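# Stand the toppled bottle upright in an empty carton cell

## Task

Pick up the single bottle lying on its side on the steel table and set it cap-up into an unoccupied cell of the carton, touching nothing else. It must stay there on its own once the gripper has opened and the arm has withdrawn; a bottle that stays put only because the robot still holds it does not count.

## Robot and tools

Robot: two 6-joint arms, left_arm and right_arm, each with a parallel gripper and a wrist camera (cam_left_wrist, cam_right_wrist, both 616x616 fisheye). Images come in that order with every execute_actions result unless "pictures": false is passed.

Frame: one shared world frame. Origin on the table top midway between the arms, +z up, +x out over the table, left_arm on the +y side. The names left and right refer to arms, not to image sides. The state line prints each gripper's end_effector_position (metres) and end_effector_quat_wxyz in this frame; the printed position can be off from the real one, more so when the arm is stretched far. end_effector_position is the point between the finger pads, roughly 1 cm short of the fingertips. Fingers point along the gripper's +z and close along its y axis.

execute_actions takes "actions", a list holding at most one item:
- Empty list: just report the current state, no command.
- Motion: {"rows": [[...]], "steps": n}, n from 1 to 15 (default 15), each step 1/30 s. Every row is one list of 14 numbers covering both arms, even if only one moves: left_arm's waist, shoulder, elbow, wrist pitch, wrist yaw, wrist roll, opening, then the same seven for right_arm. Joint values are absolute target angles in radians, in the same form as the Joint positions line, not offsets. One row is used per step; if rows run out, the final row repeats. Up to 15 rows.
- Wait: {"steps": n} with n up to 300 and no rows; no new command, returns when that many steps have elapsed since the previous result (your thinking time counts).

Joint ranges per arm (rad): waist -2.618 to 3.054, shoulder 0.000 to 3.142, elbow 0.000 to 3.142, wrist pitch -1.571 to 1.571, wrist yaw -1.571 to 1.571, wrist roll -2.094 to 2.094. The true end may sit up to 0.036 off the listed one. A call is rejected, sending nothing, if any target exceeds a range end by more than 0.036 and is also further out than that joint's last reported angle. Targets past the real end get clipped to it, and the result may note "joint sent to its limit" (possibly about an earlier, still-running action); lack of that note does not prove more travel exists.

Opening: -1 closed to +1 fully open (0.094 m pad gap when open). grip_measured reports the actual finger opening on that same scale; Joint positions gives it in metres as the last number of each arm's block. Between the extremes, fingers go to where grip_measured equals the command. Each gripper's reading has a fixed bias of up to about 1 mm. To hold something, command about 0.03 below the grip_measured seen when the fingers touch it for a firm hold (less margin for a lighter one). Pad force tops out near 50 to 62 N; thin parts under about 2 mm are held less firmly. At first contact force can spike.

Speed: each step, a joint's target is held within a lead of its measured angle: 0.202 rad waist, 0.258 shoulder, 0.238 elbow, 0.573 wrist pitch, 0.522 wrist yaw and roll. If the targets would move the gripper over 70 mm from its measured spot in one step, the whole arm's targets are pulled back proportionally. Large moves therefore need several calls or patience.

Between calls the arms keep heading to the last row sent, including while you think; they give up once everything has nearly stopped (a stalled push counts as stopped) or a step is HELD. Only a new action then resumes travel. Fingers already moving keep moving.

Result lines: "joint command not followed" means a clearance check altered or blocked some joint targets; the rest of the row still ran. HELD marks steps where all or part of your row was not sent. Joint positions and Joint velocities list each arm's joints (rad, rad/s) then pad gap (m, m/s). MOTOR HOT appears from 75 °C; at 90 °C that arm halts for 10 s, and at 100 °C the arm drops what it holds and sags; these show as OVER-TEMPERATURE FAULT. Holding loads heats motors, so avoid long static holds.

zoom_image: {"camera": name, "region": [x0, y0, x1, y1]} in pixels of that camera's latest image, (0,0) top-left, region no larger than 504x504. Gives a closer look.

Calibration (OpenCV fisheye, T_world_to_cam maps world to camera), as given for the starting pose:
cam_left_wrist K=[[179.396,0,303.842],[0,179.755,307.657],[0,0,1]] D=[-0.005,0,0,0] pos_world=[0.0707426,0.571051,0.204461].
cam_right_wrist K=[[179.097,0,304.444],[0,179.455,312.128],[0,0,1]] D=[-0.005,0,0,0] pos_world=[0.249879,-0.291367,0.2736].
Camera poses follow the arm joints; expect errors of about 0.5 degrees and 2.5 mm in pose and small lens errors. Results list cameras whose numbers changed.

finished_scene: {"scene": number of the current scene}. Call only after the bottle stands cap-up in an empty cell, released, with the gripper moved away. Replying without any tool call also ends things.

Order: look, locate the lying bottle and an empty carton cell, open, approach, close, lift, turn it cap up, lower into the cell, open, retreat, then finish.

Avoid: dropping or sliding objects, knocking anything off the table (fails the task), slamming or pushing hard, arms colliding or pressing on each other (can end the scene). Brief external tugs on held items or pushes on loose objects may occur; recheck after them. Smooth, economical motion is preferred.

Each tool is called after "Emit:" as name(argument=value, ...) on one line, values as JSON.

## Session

Emit:
execute_actions(actions=[])

Scene clock: 0.00 s of 5440.00 s.
left_arm: end_effector_position=(+0.3744, +0.3632, +0.1455) grip_measured=+1.000 end_effector_quat_wxyz=(+0.040, +0.101, +0.994, +0.027) | right_arm: end_effector_position=(+0.3104, -0.3515, +0.3319) grip_measured=+1.000 end_effector_quat_wxyz=(+0.641, +0.192, +0.743, +0.002)
Joint positions: left_arm=[-0.07   2.1    2.044 -1.427 -0.04   0.272  0.094] | right_arm=[-0.259  0.573  0.805 -0.412  0.131  0.281  0.094]
Joint velocities: left_arm=[-0.012 -0.007 -0.002 -0.051  0.022 -0.007  0.   ] | right_arm=[ 0.012  0.007  0.002  0.022 -0.125 -0.022  0.   ]
Motor temperatures (°C, as the motors report them): left_arm=[26 23 25 28 23 22] | right_arm=[25 25 27 28 24 23]
camera_calibration (this result's frames):
cam_left_wrist: T_world_to_cam=[[-0.420238, -0.902185, -0.0972784, 0.508626], [-0.821615, 0.332806, 0.462806, 0.146064], [-0.385161, 0.274414, -0.881106, 0.286396], [0, 0, 0, 1]] pos_world=[0.444061, 0.331673, 0.234225]
cam_right_wrist: T_world_to_cam=[[-0.255611, -0.875058, -0.411019, -0.0801079], [-0.459188, 0.484015, -0.7449, 0.585474], [0.85077, -0.00166956, -0.525535, 0.0277664], [0, 0, 0, 1]] pos_world=[0.224743, -0.353431, 0.417786]

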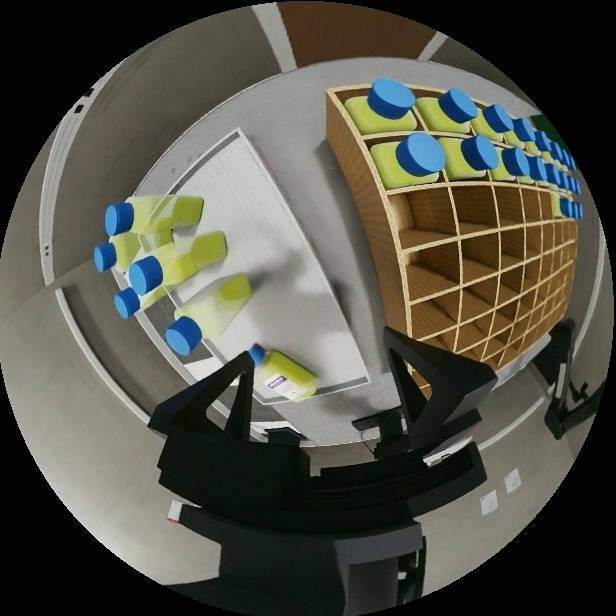

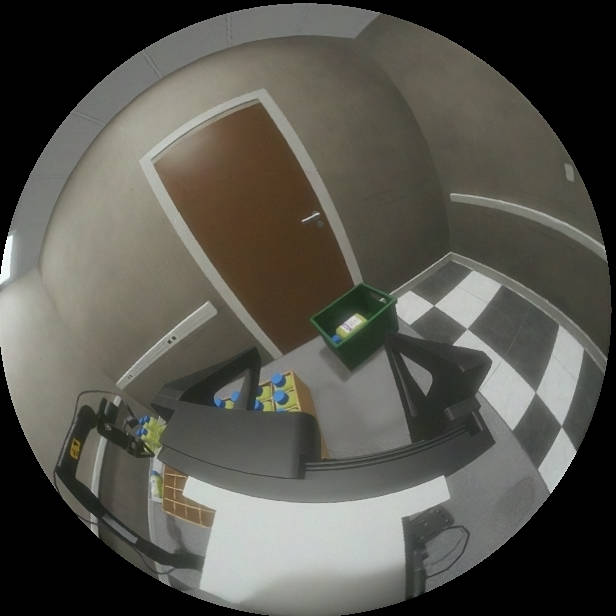

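Emit:
execute_actions(actions=[{"rows":[[-0.07,2.05,2.04,-1.44,0,0.2,1,-0.259,0.573,0.805,-0.412,0.131,0.281,1],[-0.07,2.0,2.02,-1.46,0,0.1,1,-0.259,0.573,0.805,-0.412,0.131,0.281,1],[-0.07,1.95,1.99,-1.48,0,0,1,-0.259,0.573,0.805,-0.412,0.131,0.281,1],[-0.06,1.9,1.96,-1.5,0,0,1,-0.259,0.573,0.805,-0.412,0.131,0.281,1],[-0.05,1.85,1.93,-1.52,0,0,1,-0.259,0.573,0.805,-0.412,0.131,0.281,1],[-0.03,1.8,1.9,-1.54,0,0,1,-0.259,0.573,0.805,-0.412,0.131,0.281,1],[0,1.76,1.86,-1.55,0,0,1,-0.259,0.573,0.805,-0.412,0.131,0.281,1],[0.04,1.73,1.83,-1.55,0,0,1,-0.259,0.573,0.805,-0.412,0.131,0.281,1],[0.08,1.7,1.8,-1.55,0,0,1,-0.259,0.573,0.805,-0.412,0.131,0.281,1],[0.12,1.67,1.77,-1.55,0,0,1,-0.259,0.573,0.805,-0.412,0.131,0.281,1],[0.16,1.65,1.75,-1.55,0,0,1,-0.259,0.573,0.805,-0.412,0.131,0.281,1],[0.2,1.65,1.75,-1.55,0,0,1,-0.259,0.573,0.805,-0.412,0.131,0.281,1],[0.23,1.65,1.75,-1.55,0,0,1,-0.259,0.573,0.805,-0.412,0.131,0.281,1],[0.26,1.65,1.75,-1.55,0,0,1,-0.259,0.573,0.805,-0.412,0.131,0.281,1]]}], pictures=false)

Emit:
execute_actions(actions=[{"steps":10}])

Emit:
zoom_image(camera="cam_left_wrist", region=[180,130,460,410])

Scene clock: 13.33 s of 5440.00 s.
left_arm: end_effector_position=(+0.2456, +0.4449, +0.2345) grip_measured=+1.000 end_effector_quat_wxyz=(+0.092, -0.178, +0.979, +0.021) | right_arm: end_effector_position=(+0.3104, -0.3515, +0.3319) grip_measured=+1.000 end_effector_quat_wxyz=(+0.641, +0.192, +0.743, +0.002)
Joint positions: left_arm=[ 0.24   1.631  1.783 -1.534 -0.006  0.019  0.094] | right_arm=[-0.259  0.573  0.805 -0.412  0.131  0.281  0.094]
Joint velocities: left_arm=[ 0.784 -0.012 -0.154  0.007 -0.095 -0.095  0.   ] | right_arm=[-0.032  0.022  0.002 -0.037  0.007 -0.051  0.   ]
Motor temperatures (°C, as the motors report them): left_arm=[26 27 26 28 23 22] | right_arm=[25 25 28 30 24 23]
Steps of this call (steps 1 to 90: nothing new was sent; then 9.83 s passed at rest; steps 91 to 105: all 15 steps of this action). Readings (joint positions):
91: left_arm=[-0.070 2.098 2.044 -1.427 -0.036 0.262] | right_arm=[-0.259 0.573 0.805 -0.412 0.131 0.281]
92: left_arm=[-0.070 2.089 2.039 -1.426 -0.031 0.235] | right_arm=[-0.259 0.573 0.805 -0.412 0.131 0.281]
94: left_arm=[-0.070 2.039 1.998 -1.429 -0.024 0.156] | right_arm=[-0.259 0.573 0.805 -0.412 0.131 0.281]
98: left_arm=[-0.042 1.841 1.889 -1.473 -0.010 0.069] | right_arm=[-0.259 0.573 0.805 -0.412 0.131 0.281]
105: the state above

Scene clock: 13.67 s of 5440.00 s.
left_arm: end_effector_position=(+0.2391, +0.4521, +0.2264) grip_measured=+1.000 end_effector_quat_wxyz=(+0.077, -0.197, +0.977, +0.020) | right_arm: end_effector_position=(+0.3104, -0.3515, +0.3319) grip_measured=+1.000 end_effector_quat_wxyz=(+0.641, +0.192, +0.743, +0.002)
Joint positions: left_arm=[ 0.268  1.637  1.761 -1.536 -0.008  0.008  0.094] | right_arm=[-0.259  0.573  0.805 -0.412  0.131  0.281  0.094]
Joint velocities: left_arm=[-0.007  0.002  0.002 -0.007 -0.007 -0.007  0.   ] | right_arm=[-0.017  0.017 -0.007 -0.037 -0.051  0.081  0.   ]
Motor temperatures (°C, as the motors report them): left_arm=[26 27 26 28 23 22] | right_arm=[25 25 29 31 24 23]
Steps of this call (steps 1 to 10: the robot went on to your last target). Readings (joint positions):
1: left_arm=[0.260 1.632 1.777 -1.534 -0.007 0.016] | right_arm=[-0.259 0.573 0.805 -0.412 0.131 0.281]
2: left_arm=[0.268 1.633 1.769 -1.535 -0.008 0.014] | right_arm=[-0.259 0.573 0.805 -0.412 0.131 0.281]
4: left_arm=[0.268 1.637 1.762 -1.536 -0.008 0.011] | right_arm=[-0.259 0.573 0.805 -0.412 0.131 0.281]
8: left_arm=[0.268 1.637 1.761 -1.536 -0.008 0.008] | right_arm=[-0.259 0.573 0.805 -0.412 0.131 0.281]
10: the state above
camera_calibration (this result's frames):
cam_left_wrist: T_world_to_cam=[[0.166868, -0.983811, -0.0653558, 0.429075], [-0.907893, -0.179168, 0.378985, 0.23886], [-0.384559, -0.0039044, -0.923092, 0.416387], [0, 0, 0, 1]] pos_world=[0.305386, 0.46655, 0.321881]
cam_right_wrist: T_world_to_cam=[[-0.255611, -0.875058, -0.411019, -0.0801079], [-0.459188, 0.484015, -0.7449, 0.585474], [0.85077, -0.00166956, -0.525535, 0.0277664], [0, 0, 0, 1]] pos_world=[0.224743, -0.353431, 0.417786]

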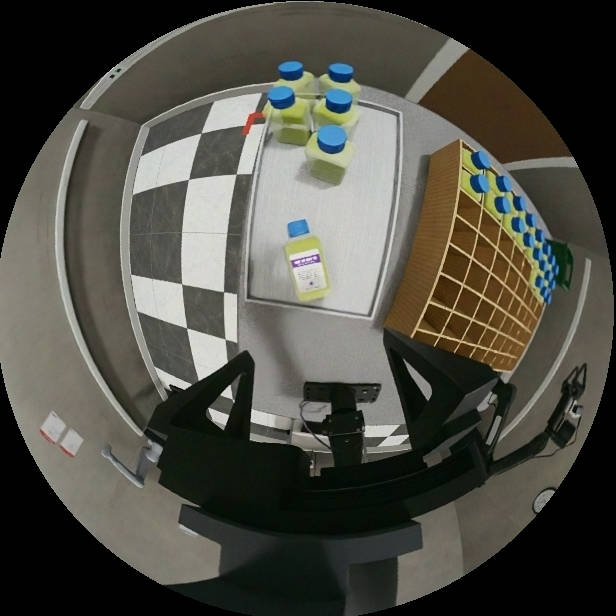

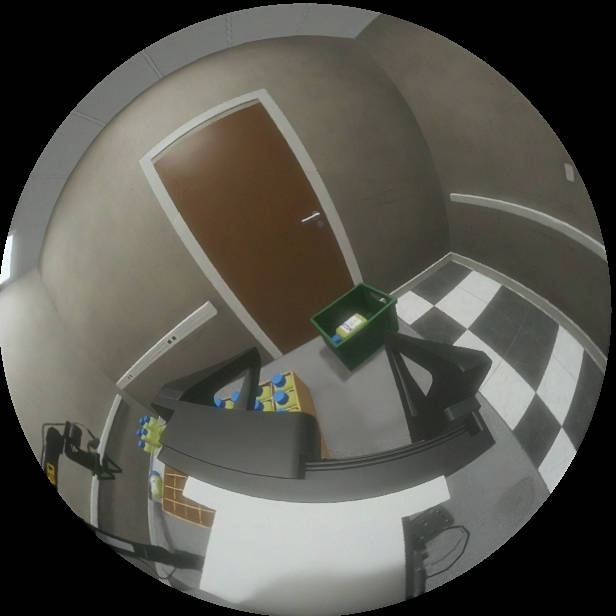

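Region (180, 130, 460, 410) of cam_left_wrist's 616x616 image, scaled by 1.800, with more detail than that image has.

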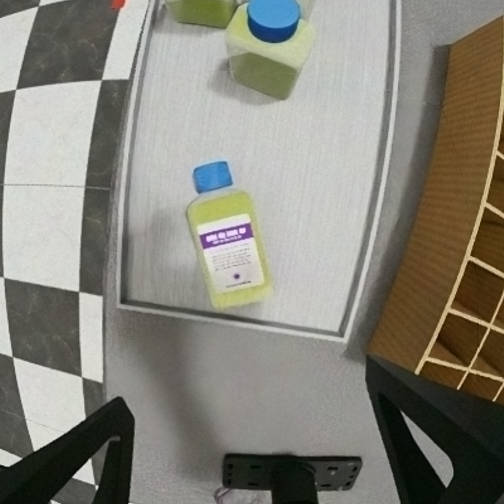

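Emit:
execute_actions(actions=[{"rows":[[0.27,1.67,1.76,-1.55,0,0,1,-0.259,0.573,0.805,-0.412,0.131,0.281,1],[0.28,1.7,1.77,-1.56,0,0,1,-0.259,0.573,0.805,-0.412,0.131,0.281,1],[0.29,1.74,1.78,-1.565,0,0,1,-0.259,0.573,0.805,-0.412,0.131,0.281,1],[0.295,1.78,1.79,-1.565,0,0,1,-0.259,0.573,0.805,-0.412,0.131,0.281,1],[0.295,1.82,1.8,-1.565,0,0,1,-0.259,0.573,0.805,-0.412,0.131,0.281,1],[0.295,1.86,1.81,-1.565,0,0,1,-0.259,0.573,0.805,-0.412,0.131,0.281,1],[0.295,1.9,1.82,-1.565,0,0,1,-0.259,0.573,0.805,-0.412,0.131,0.281,1],[0.295,1.94,1.83,-1.565,0,0,1,-0.259,0.573,0.805,-0.412,0.131,0.281,1],[0.295,1.98,1.84,-1.565,0,0,1,-0.259,0.573,0.805,-0.412,0.131,0.281,1],[0.295,2.02,1.85,-1.565,0,0,1,-0.259,0.573,0.805,-0.412,0.131,0.281,1],[0.295,2.05,1.86,-1.565,0,0,1,-0.259,0.573,0.805,-0.412,0.131,0.281,1],[0.295,2.08,1.87,-1.565,0,0,1,-0.259,0.573,0.805,-0.412,0.131,0.281,1],[0.295,2.1,1.87,-1.565,0,0,1,-0.259,0.573,0.805,-0.412,0.131,0.281,1]]}], pictures=false)

Emit:
execute_actions(actions=[{"steps":8}])

Scene clock: 27.53 s of 5440.00 s.
left_arm: end_effector_position=(+0.2685, +0.4714, +0.0975) grip_measured=+1.000 end_effector_quat_wxyz=(-0.120, -0.205, +0.971, -0.022) | right_arm: end_effector_position=(+0.3104, -0.3515, +0.3319) grip_measured=+1.000 end_effector_quat_wxyz=(+0.641, +0.192, +0.743, +0.002)
Joint positions: left_arm=[ 0.285  2.108  1.841 -1.547 -0.008  0.006  0.094] | right_arm=[-0.259  0.573  0.805 -0.412  0.131  0.281  0.094]
Joint velocities: left_arm=[ 0.007  0.554  0.007  0.007 -0.007  0.007  0.   ] | right_arm=[-0.012 -0.007 -0.022  0.037  0.007  0.11   0.   ]
Motor temperatures (°C, as the motors report them): left_arm=[26 25 26 28 23 22] | right_arm=[25 25 29 32 24 23]
joint sent to its limit (left arm) — the command would take joint 4 (wrist pitch) past its lower limit, so that joint was sent only as far as its limit.
Steps of this call (steps 1 to 30: the robot went on to your last target; steps 31 to 90: nothing new was sent; then 10.37 s passed at rest; steps 91 to 105: all 15 steps of this action). Readings (joint positions):
91: left_arm=[0.268 1.638 1.761 -1.536 -0.008 0.007] | right_arm=[-0.259 0.573 0.805 -0.412 0.131 0.281]
92: left_arm=[0.268 1.643 1.761 -1.538 -0.008 0.007] | right_arm=[-0.259 0.573 0.805 -0.412 0.131 0.281]
94: left_arm=[0.272 1.674 1.771 -1.549 -0.008 0.007] | right_arm=[-0.259 0.573 0.805 -0.412 0.131 0.281]
98: left_arm=[0.284 1.827 1.810 -1.554 -0.008 0.007] | right_arm=[-0.259 0.573 0.805 -0.412 0.131 0.281]
105: the state above

Scene clock: 27.80 s of 5440.00 s.
left_arm: end_effector_position=(+0.2705, +0.4722, +0.0961) grip_measured=+1.000 end_effector_quat_wxyz=(-0.121, -0.205, +0.971, -0.022) | right_arm: end_effector_position=(+0.3104, -0.3515, +0.3319) grip_measured=+1.000 end_effector_quat_wxyz=(+0.641, +0.192, +0.743, +0.002)
Joint positions: left_arm=[ 0.285  2.119  1.852 -1.549 -0.008  0.006  0.094] | right_arm=[-0.259  0.573  0.805 -0.412  0.131  0.281  0.094]
Joint velocities: left_arm=[-0.002 -0.022  0.032 -0.022 -0.051 -0.007  0.   ] | right_arm=[-0.022 -0.002 -0.002 -0.081 -0.037  0.007  0.   ]
Motor temperatures (°C, as the motors report them): left_arm=[26 25 26 28 23 22] | right_arm=[25 25 29 32 24 23]
joint sent to its limit (left arm) — the command would take joint 4 (wrist pitch) past its lower limit, so that joint was sent only as far as its limit.
Steps of this call (steps 1 to 8: the robot went on to your last target). Readings (joint positions):
1: left_arm=[0.285 2.122 1.841 -1.547 -0.008 0.006] | right_arm=[-0.259 0.573 0.805 -0.412 0.131 0.281]
2: left_arm=[0.285 2.127 1.841 -1.547 -0.008 0.006] | right_arm=[-0.259 0.573 0.805 -0.412 0.131 0.281]
4: left_arm=[0.285 2.125 1.844 -1.549 -0.008 0.006] | right_arm=[-0.259 0.573 0.805 -0.412 0.131 0.281]
8: the state above
camera_calibration (this result's frames):
cam_left_wrist: T_world_to_cam=[[0.179785, -0.983186, 0.0319832, 0.422021], [-0.702097, -0.105477, 0.704226, 0.198664], [-0.689012, -0.149065, -0.709255, 0.438574], [0, 0, 0, 1]] pos_world=[0.365791, 0.501256, 0.157659]
cam_right_wrist: T_world_to_cam=[[-0.255611, -0.875058, -0.411019, -0.0801079], [-0.459188, 0.484015, -0.7449, 0.585474], [0.85077, -0.00166956, -0.525535, 0.0277664], [0, 0, 0, 1]] pos_world=[0.224743, -0.353431, 0.417786]

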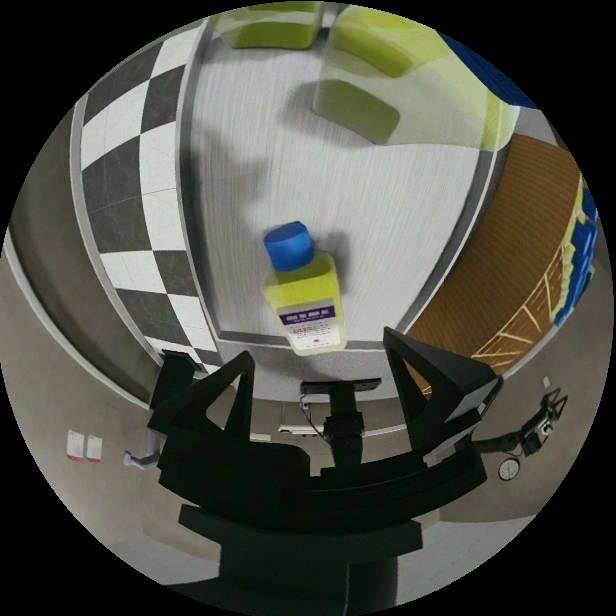

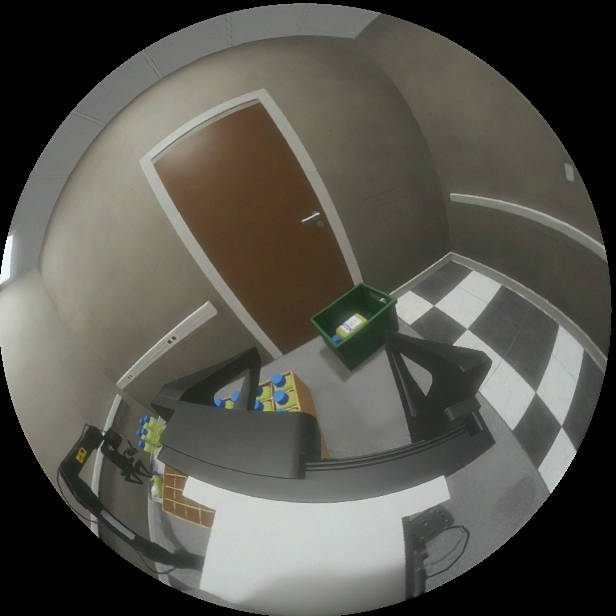

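Emit:
execute_actions(actions=[{"rows":[[0.3,2.13,1.87,-1.55,0,0.02,1,-0.259,0.573,0.805,-0.412,0.131,0.281,1],[0.305,2.145,1.87,-1.55,0,0.02,0.8,-0.259,0.573,0.805,-0.412,0.131,0.281,1],[0.31,2.16,1.87,-1.55,0,0.02,0.7,-0.259,0.573,0.805,-0.412,0.131,0.281,1],[0.31,2.175,1.87,-1.55,0,0.02,0.6,-0.259,0.573,0.805,-0.412,0.131,0.281,1],[0.31,2.19,1.87,-1.55,0,0.02,0.6,-0.259,0.573,0.805,-0.412,0.131,0.281,1],[0.31,2.205,1.87,-1.55,0,0.02,0.6,-0.259,0.573,0.805,-0.412,0.131,0.281,1],[0.31,2.22,1.87,-1.55,0,0.02,0.6,-0.259,0.573,0.805,-0.412,0.131,0.281,1],[0.31,2.235,1.87,-1.55,0,0.02,0.6,-0.259,0.573,0.805,-0.412,0.131,0.281,1],[0.31,2.25,1.87,-1.55,0,0.02,0.6,-0.259,0.573,0.805,-0.412,0.131,0.281,1],[0.31,2.26,1.87,-1.55,0,0.02,0.6,-0.259,0.573,0.805,-0.412,0.131,0.281,1],[0.31,2.27,1.87,-1.55,0,0.02,0.6,-0.259,0.573,0.805,-0.412,0.131,0.281,1],[0.31,2.277,1.87,-1.55,0,0.02,0.6,-0.259,0.573,0.805,-0.412,0.131,0.281,1]]}], pictures=false)

Emit:
execute_actions(actions=[{"steps":5}])

Scene clock: 35.87 s of 5440.00 s.
left_arm: end_effector_position=(+0.2624, +0.4749, +0.0463) grip_measured=+0.602 end_effector_quat_wxyz=(-0.193, -0.207, +0.958, -0.041) | right_arm: end_effector_position=(+0.3104, -0.3515, +0.3319) grip_measured=+1.000 end_effector_quat_wxyz=(+0.641, +0.192, +0.743, +0.002)
Joint positions: left_arm=[ 0.302  2.275  1.858 -1.55  -0.008  0.013  0.075] | right_arm=[-0.259  0.573  0.805 -0.412  0.131  0.281  0.094]
Joint velocities: left_arm=[-0.002  0.115 -0.002  0.066  0.066 -0.051 -0.001] | right_arm=[-0.002  0.007 -0.002 -0.037 -0.007  0.022  0.   ]
Motor temperatures (°C, as the motors report them): left_arm=[26 27 26 28 23 22] | right_arm=[25 25 29 33 24 23]
joint sent to its limit (left arm) — the command would take joint 4 (wrist pitch) past its lower limit, so that joint was sent only as far as its limit.
Steps of this call (steps 1 to 30: the robot went on to your last target; steps 31 to 90: nothing new was sent; then 4.57 s passed at rest; steps 91 to 105: all 15 steps of this action). Readings (joint positions):
91: left_arm=[0.285 2.119 1.852 -1.549 -0.008 0.007] | right_arm=[-0.259 0.573 0.805 -0.412 0.131 0.281]
92: left_arm=[0.286 2.119 1.852 -1.549 -0.008 0.008] | right_arm=[-0.259 0.573 0.805 -0.412 0.131 0.281]
94: left_arm=[0.290 2.125 1.853 -1.550 -0.008 0.010] | right_arm=[-0.259 0.573 0.805 -0.412 0.131 0.281]
98: left_arm=[0.301 2.174 1.858 -1.550 -0.008 0.012] | right_arm=[-0.259 0.573 0.805 -0.412 0.131 0.281]
105: the state above

Scene clock: 36.03 s of 5440.00 s.
left_arm: end_effector_position=(+0.2622, +0.4748, +0.0456) grip_measured=+0.602 end_effector_quat_wxyz=(-0.194, -0.207, +0.958, -0.041) | right_arm: end_effector_position=(+0.3104, -0.3515, +0.3319) grip_measured=+1.000 end_effector_quat_wxyz=(+0.641, +0.192, +0.743, +0.002)
Joint positions: left_arm=[ 0.302  2.277  1.858 -1.55  -0.008  0.013  0.075] | right_arm=[-0.259  0.573  0.805 -0.412  0.131  0.281  0.094]
Joint velocities: left_arm=[-0.002  0.007 -0.002  0.037 -0.051  0.007 -0.   ] | right_arm=[-0.012 -0.012 -0.017 -0.066 -0.022  0.007  0.   ]
Motor temperatures (°C, as the motors report them): left_arm=[26 27 26 28 23 22] | right_arm=[25 25 29 33 24 23]
Steps of this call (steps 1 to 5: the robot went on to your last target). Readings (joint positions):
1: left_arm=[0.302 2.277 1.858 -1.550 -0.008 0.013] | right_arm=[-0.259 0.573 0.805 -0.412 0.131 0.281]
2: left_arm=[0.302 2.277 1.858 -1.550 -0.008 0.013] | right_arm=[-0.259 0.573 0.805 -0.412 0.131 0.281]
4: left_arm=[0.302 2.277 1.858 -1.550 -0.008 0.013] | right_arm=[-0.259 0.573 0.805 -0.412 0.131 0.281]
5: the state above
camera_calibration (this result's frames):
cam_left_wrist: T_world_to_cam=[[0.196625, -0.9779, 0.0710645, 0.418962], [-0.597025, -0.0619189, 0.79983, 0.176129], [-0.777753, -0.199694, -0.596005, 0.439606], [0, 0, 0, 1]] pos_world=[0.36468, 0.508395, 0.0913605]
cam_right_wrist: T_world_to_cam=[[-0.255611, -0.875058, -0.411019, -0.0801079], [-0.459188, 0.484015, -0.7449, 0.585474], [0.85077, -0.00166956, -0.525535, 0.0277664], [0, 0, 0, 1]] pos_world=[0.224743, -0.353431, 0.417786]

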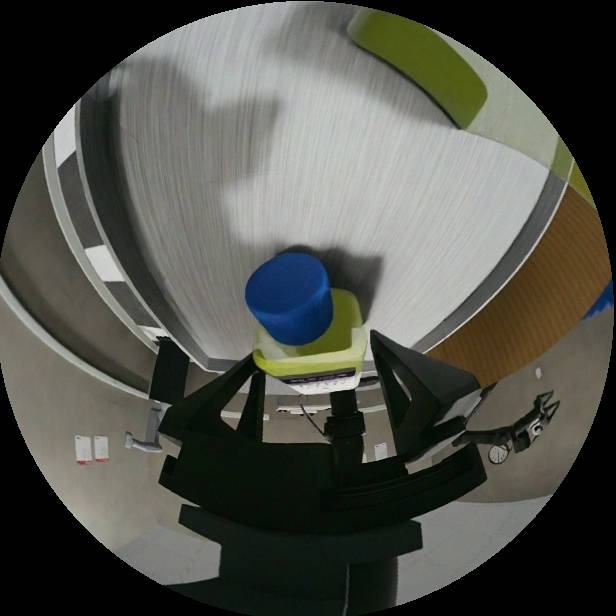

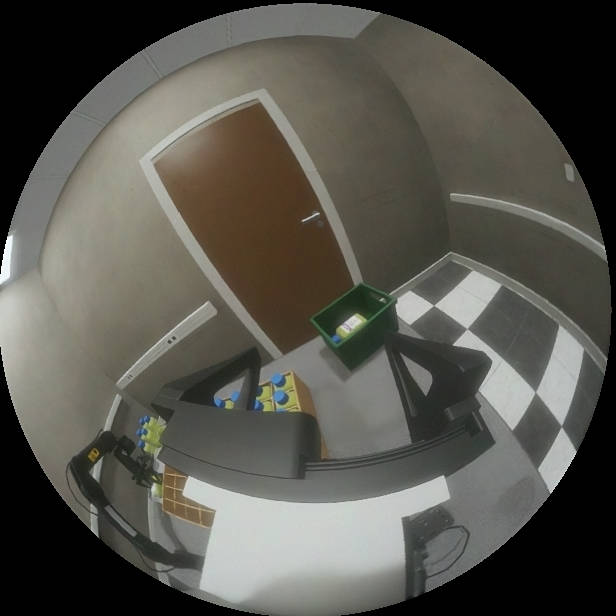

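Emit:
execute_actions(actions=[{"rows":[[0.315,2.277,1.87,-1.55,0,0.02,0.4,-0.259,0.573,0.805,-0.412,0.131,0.281,1],[0.315,2.277,1.87,-1.55,0,0.02,0.3,-0.259,0.573,0.805,-0.412,0.131,0.281,1],[0.315,2.277,1.87,-1.55,0,0.02,0.2,-0.259,0.573,0.805,-0.412,0.131,0.281,1],[0.315,2.277,1.87,-1.55,0,0.02,0.13,-0.259,0.573,0.805,-0.412,0.131,0.281,1],[0.315,2.277,1.87,-1.55,0,0.02,0.07,-0.259,0.573,0.805,-0.412,0.131,0.281,1],[0.315,2.277,1.87,-1.55,0,0.02,0.0,-0.259,0.573,0.805,-0.412,0.131,0.281,1],[0.315,2.277,1.87,-1.55,0,0.02,-0.05,-0.259,0.573,0.805,-0.412,0.131,0.281,1]],"steps":11}])

Scene clock: 43.43 s of 5440.00 s.
left_arm: end_effector_position=(+0.2624, +0.4745, +0.0456) grip_measured=+0.122 end_effector_quat_wxyz=(-0.194, -0.207, +0.958, -0.042) | right_arm: end_effector_position=(+0.3104, -0.3515, +0.3319) grip_measured=+1.000 end_effector_quat_wxyz=(+0.641, +0.192, +0.743, +0.002)
Joint positions: left_arm=[ 0.302  2.277  1.858 -1.55  -0.006  0.014  0.053] | right_arm=[-0.259  0.573  0.805 -0.412  0.131  0.281  0.094]
Joint velocities: left_arm=[-0.002  0.002  0.002  0.081  0.007 -0.022 -0.001] | right_arm=[-0.017 -0.007  0.007 -0.051  0.007 -0.051  0.   ]
Motor temperatures (°C, as the motors report them): left_arm=[26 28 27 28 23 22] | right_arm=[25 25 29 33 24 23]
Steps of this call (steps 1 to 15: the robot went on to your last target; steps 16 to 90: nothing new was sent; then 4.03 s passed at rest; steps 91 to 101: all 11 steps of this action). Readings (joint positions):
91: left_arm=[0.302 2.277 1.858 -1.550 -0.008 0.013] | right_arm=[-0.259 0.573 0.805 -0.412 0.131 0.281]
92: left_arm=[0.302 2.277 1.858 -1.550 -0.008 0.013] | right_arm=[-0.259 0.573 0.805 -0.412 0.131 0.281]
94: left_arm=[0.302 2.277 1.858 -1.550 -0.006 0.013] | right_arm=[-0.259 0.573 0.805 -0.412 0.131 0.281]
98: left_arm=[0.302 2.277 1.858 -1.550 -0.006 0.014] | right_arm=[-0.259 0.573 0.805 -0.412 0.131 0.281]
101: the state above
camera_calibration (this result's frames):
cam_left_wrist: T_world_to_cam=[[0.196948, -0.977699, 0.0729106, 0.418368], [-0.597649, -0.0607724, 0.799451, 0.175835], [-0.777192, -0.201025, -0.59629, 0.440152], [0, 0, 0, 1]] pos_world=[0.364774, 0.508206, 0.0913834]
cam_right_wrist: T_world_to_cam=[[-0.255611, -0.875058, -0.411019, -0.0801079], [-0.459188, 0.484015, -0.7449, 0.585474], [0.85077, -0.00166956, -0.525535, 0.0277664], [0, 0, 0, 1]] pos_world=[0.224743, -0.353431, 0.417786]

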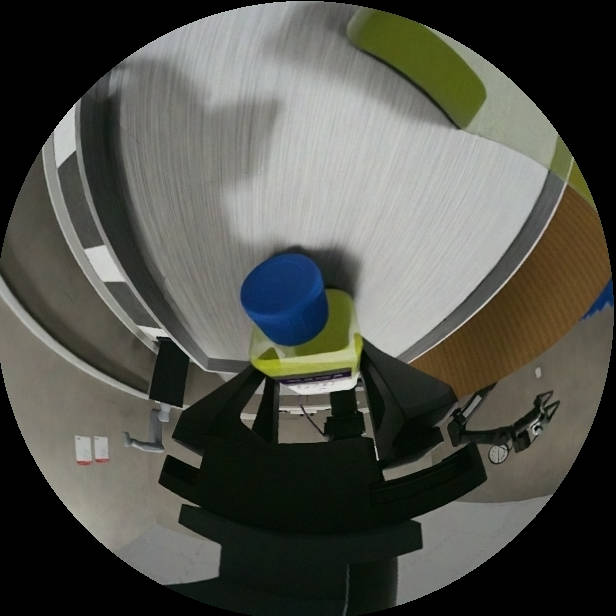

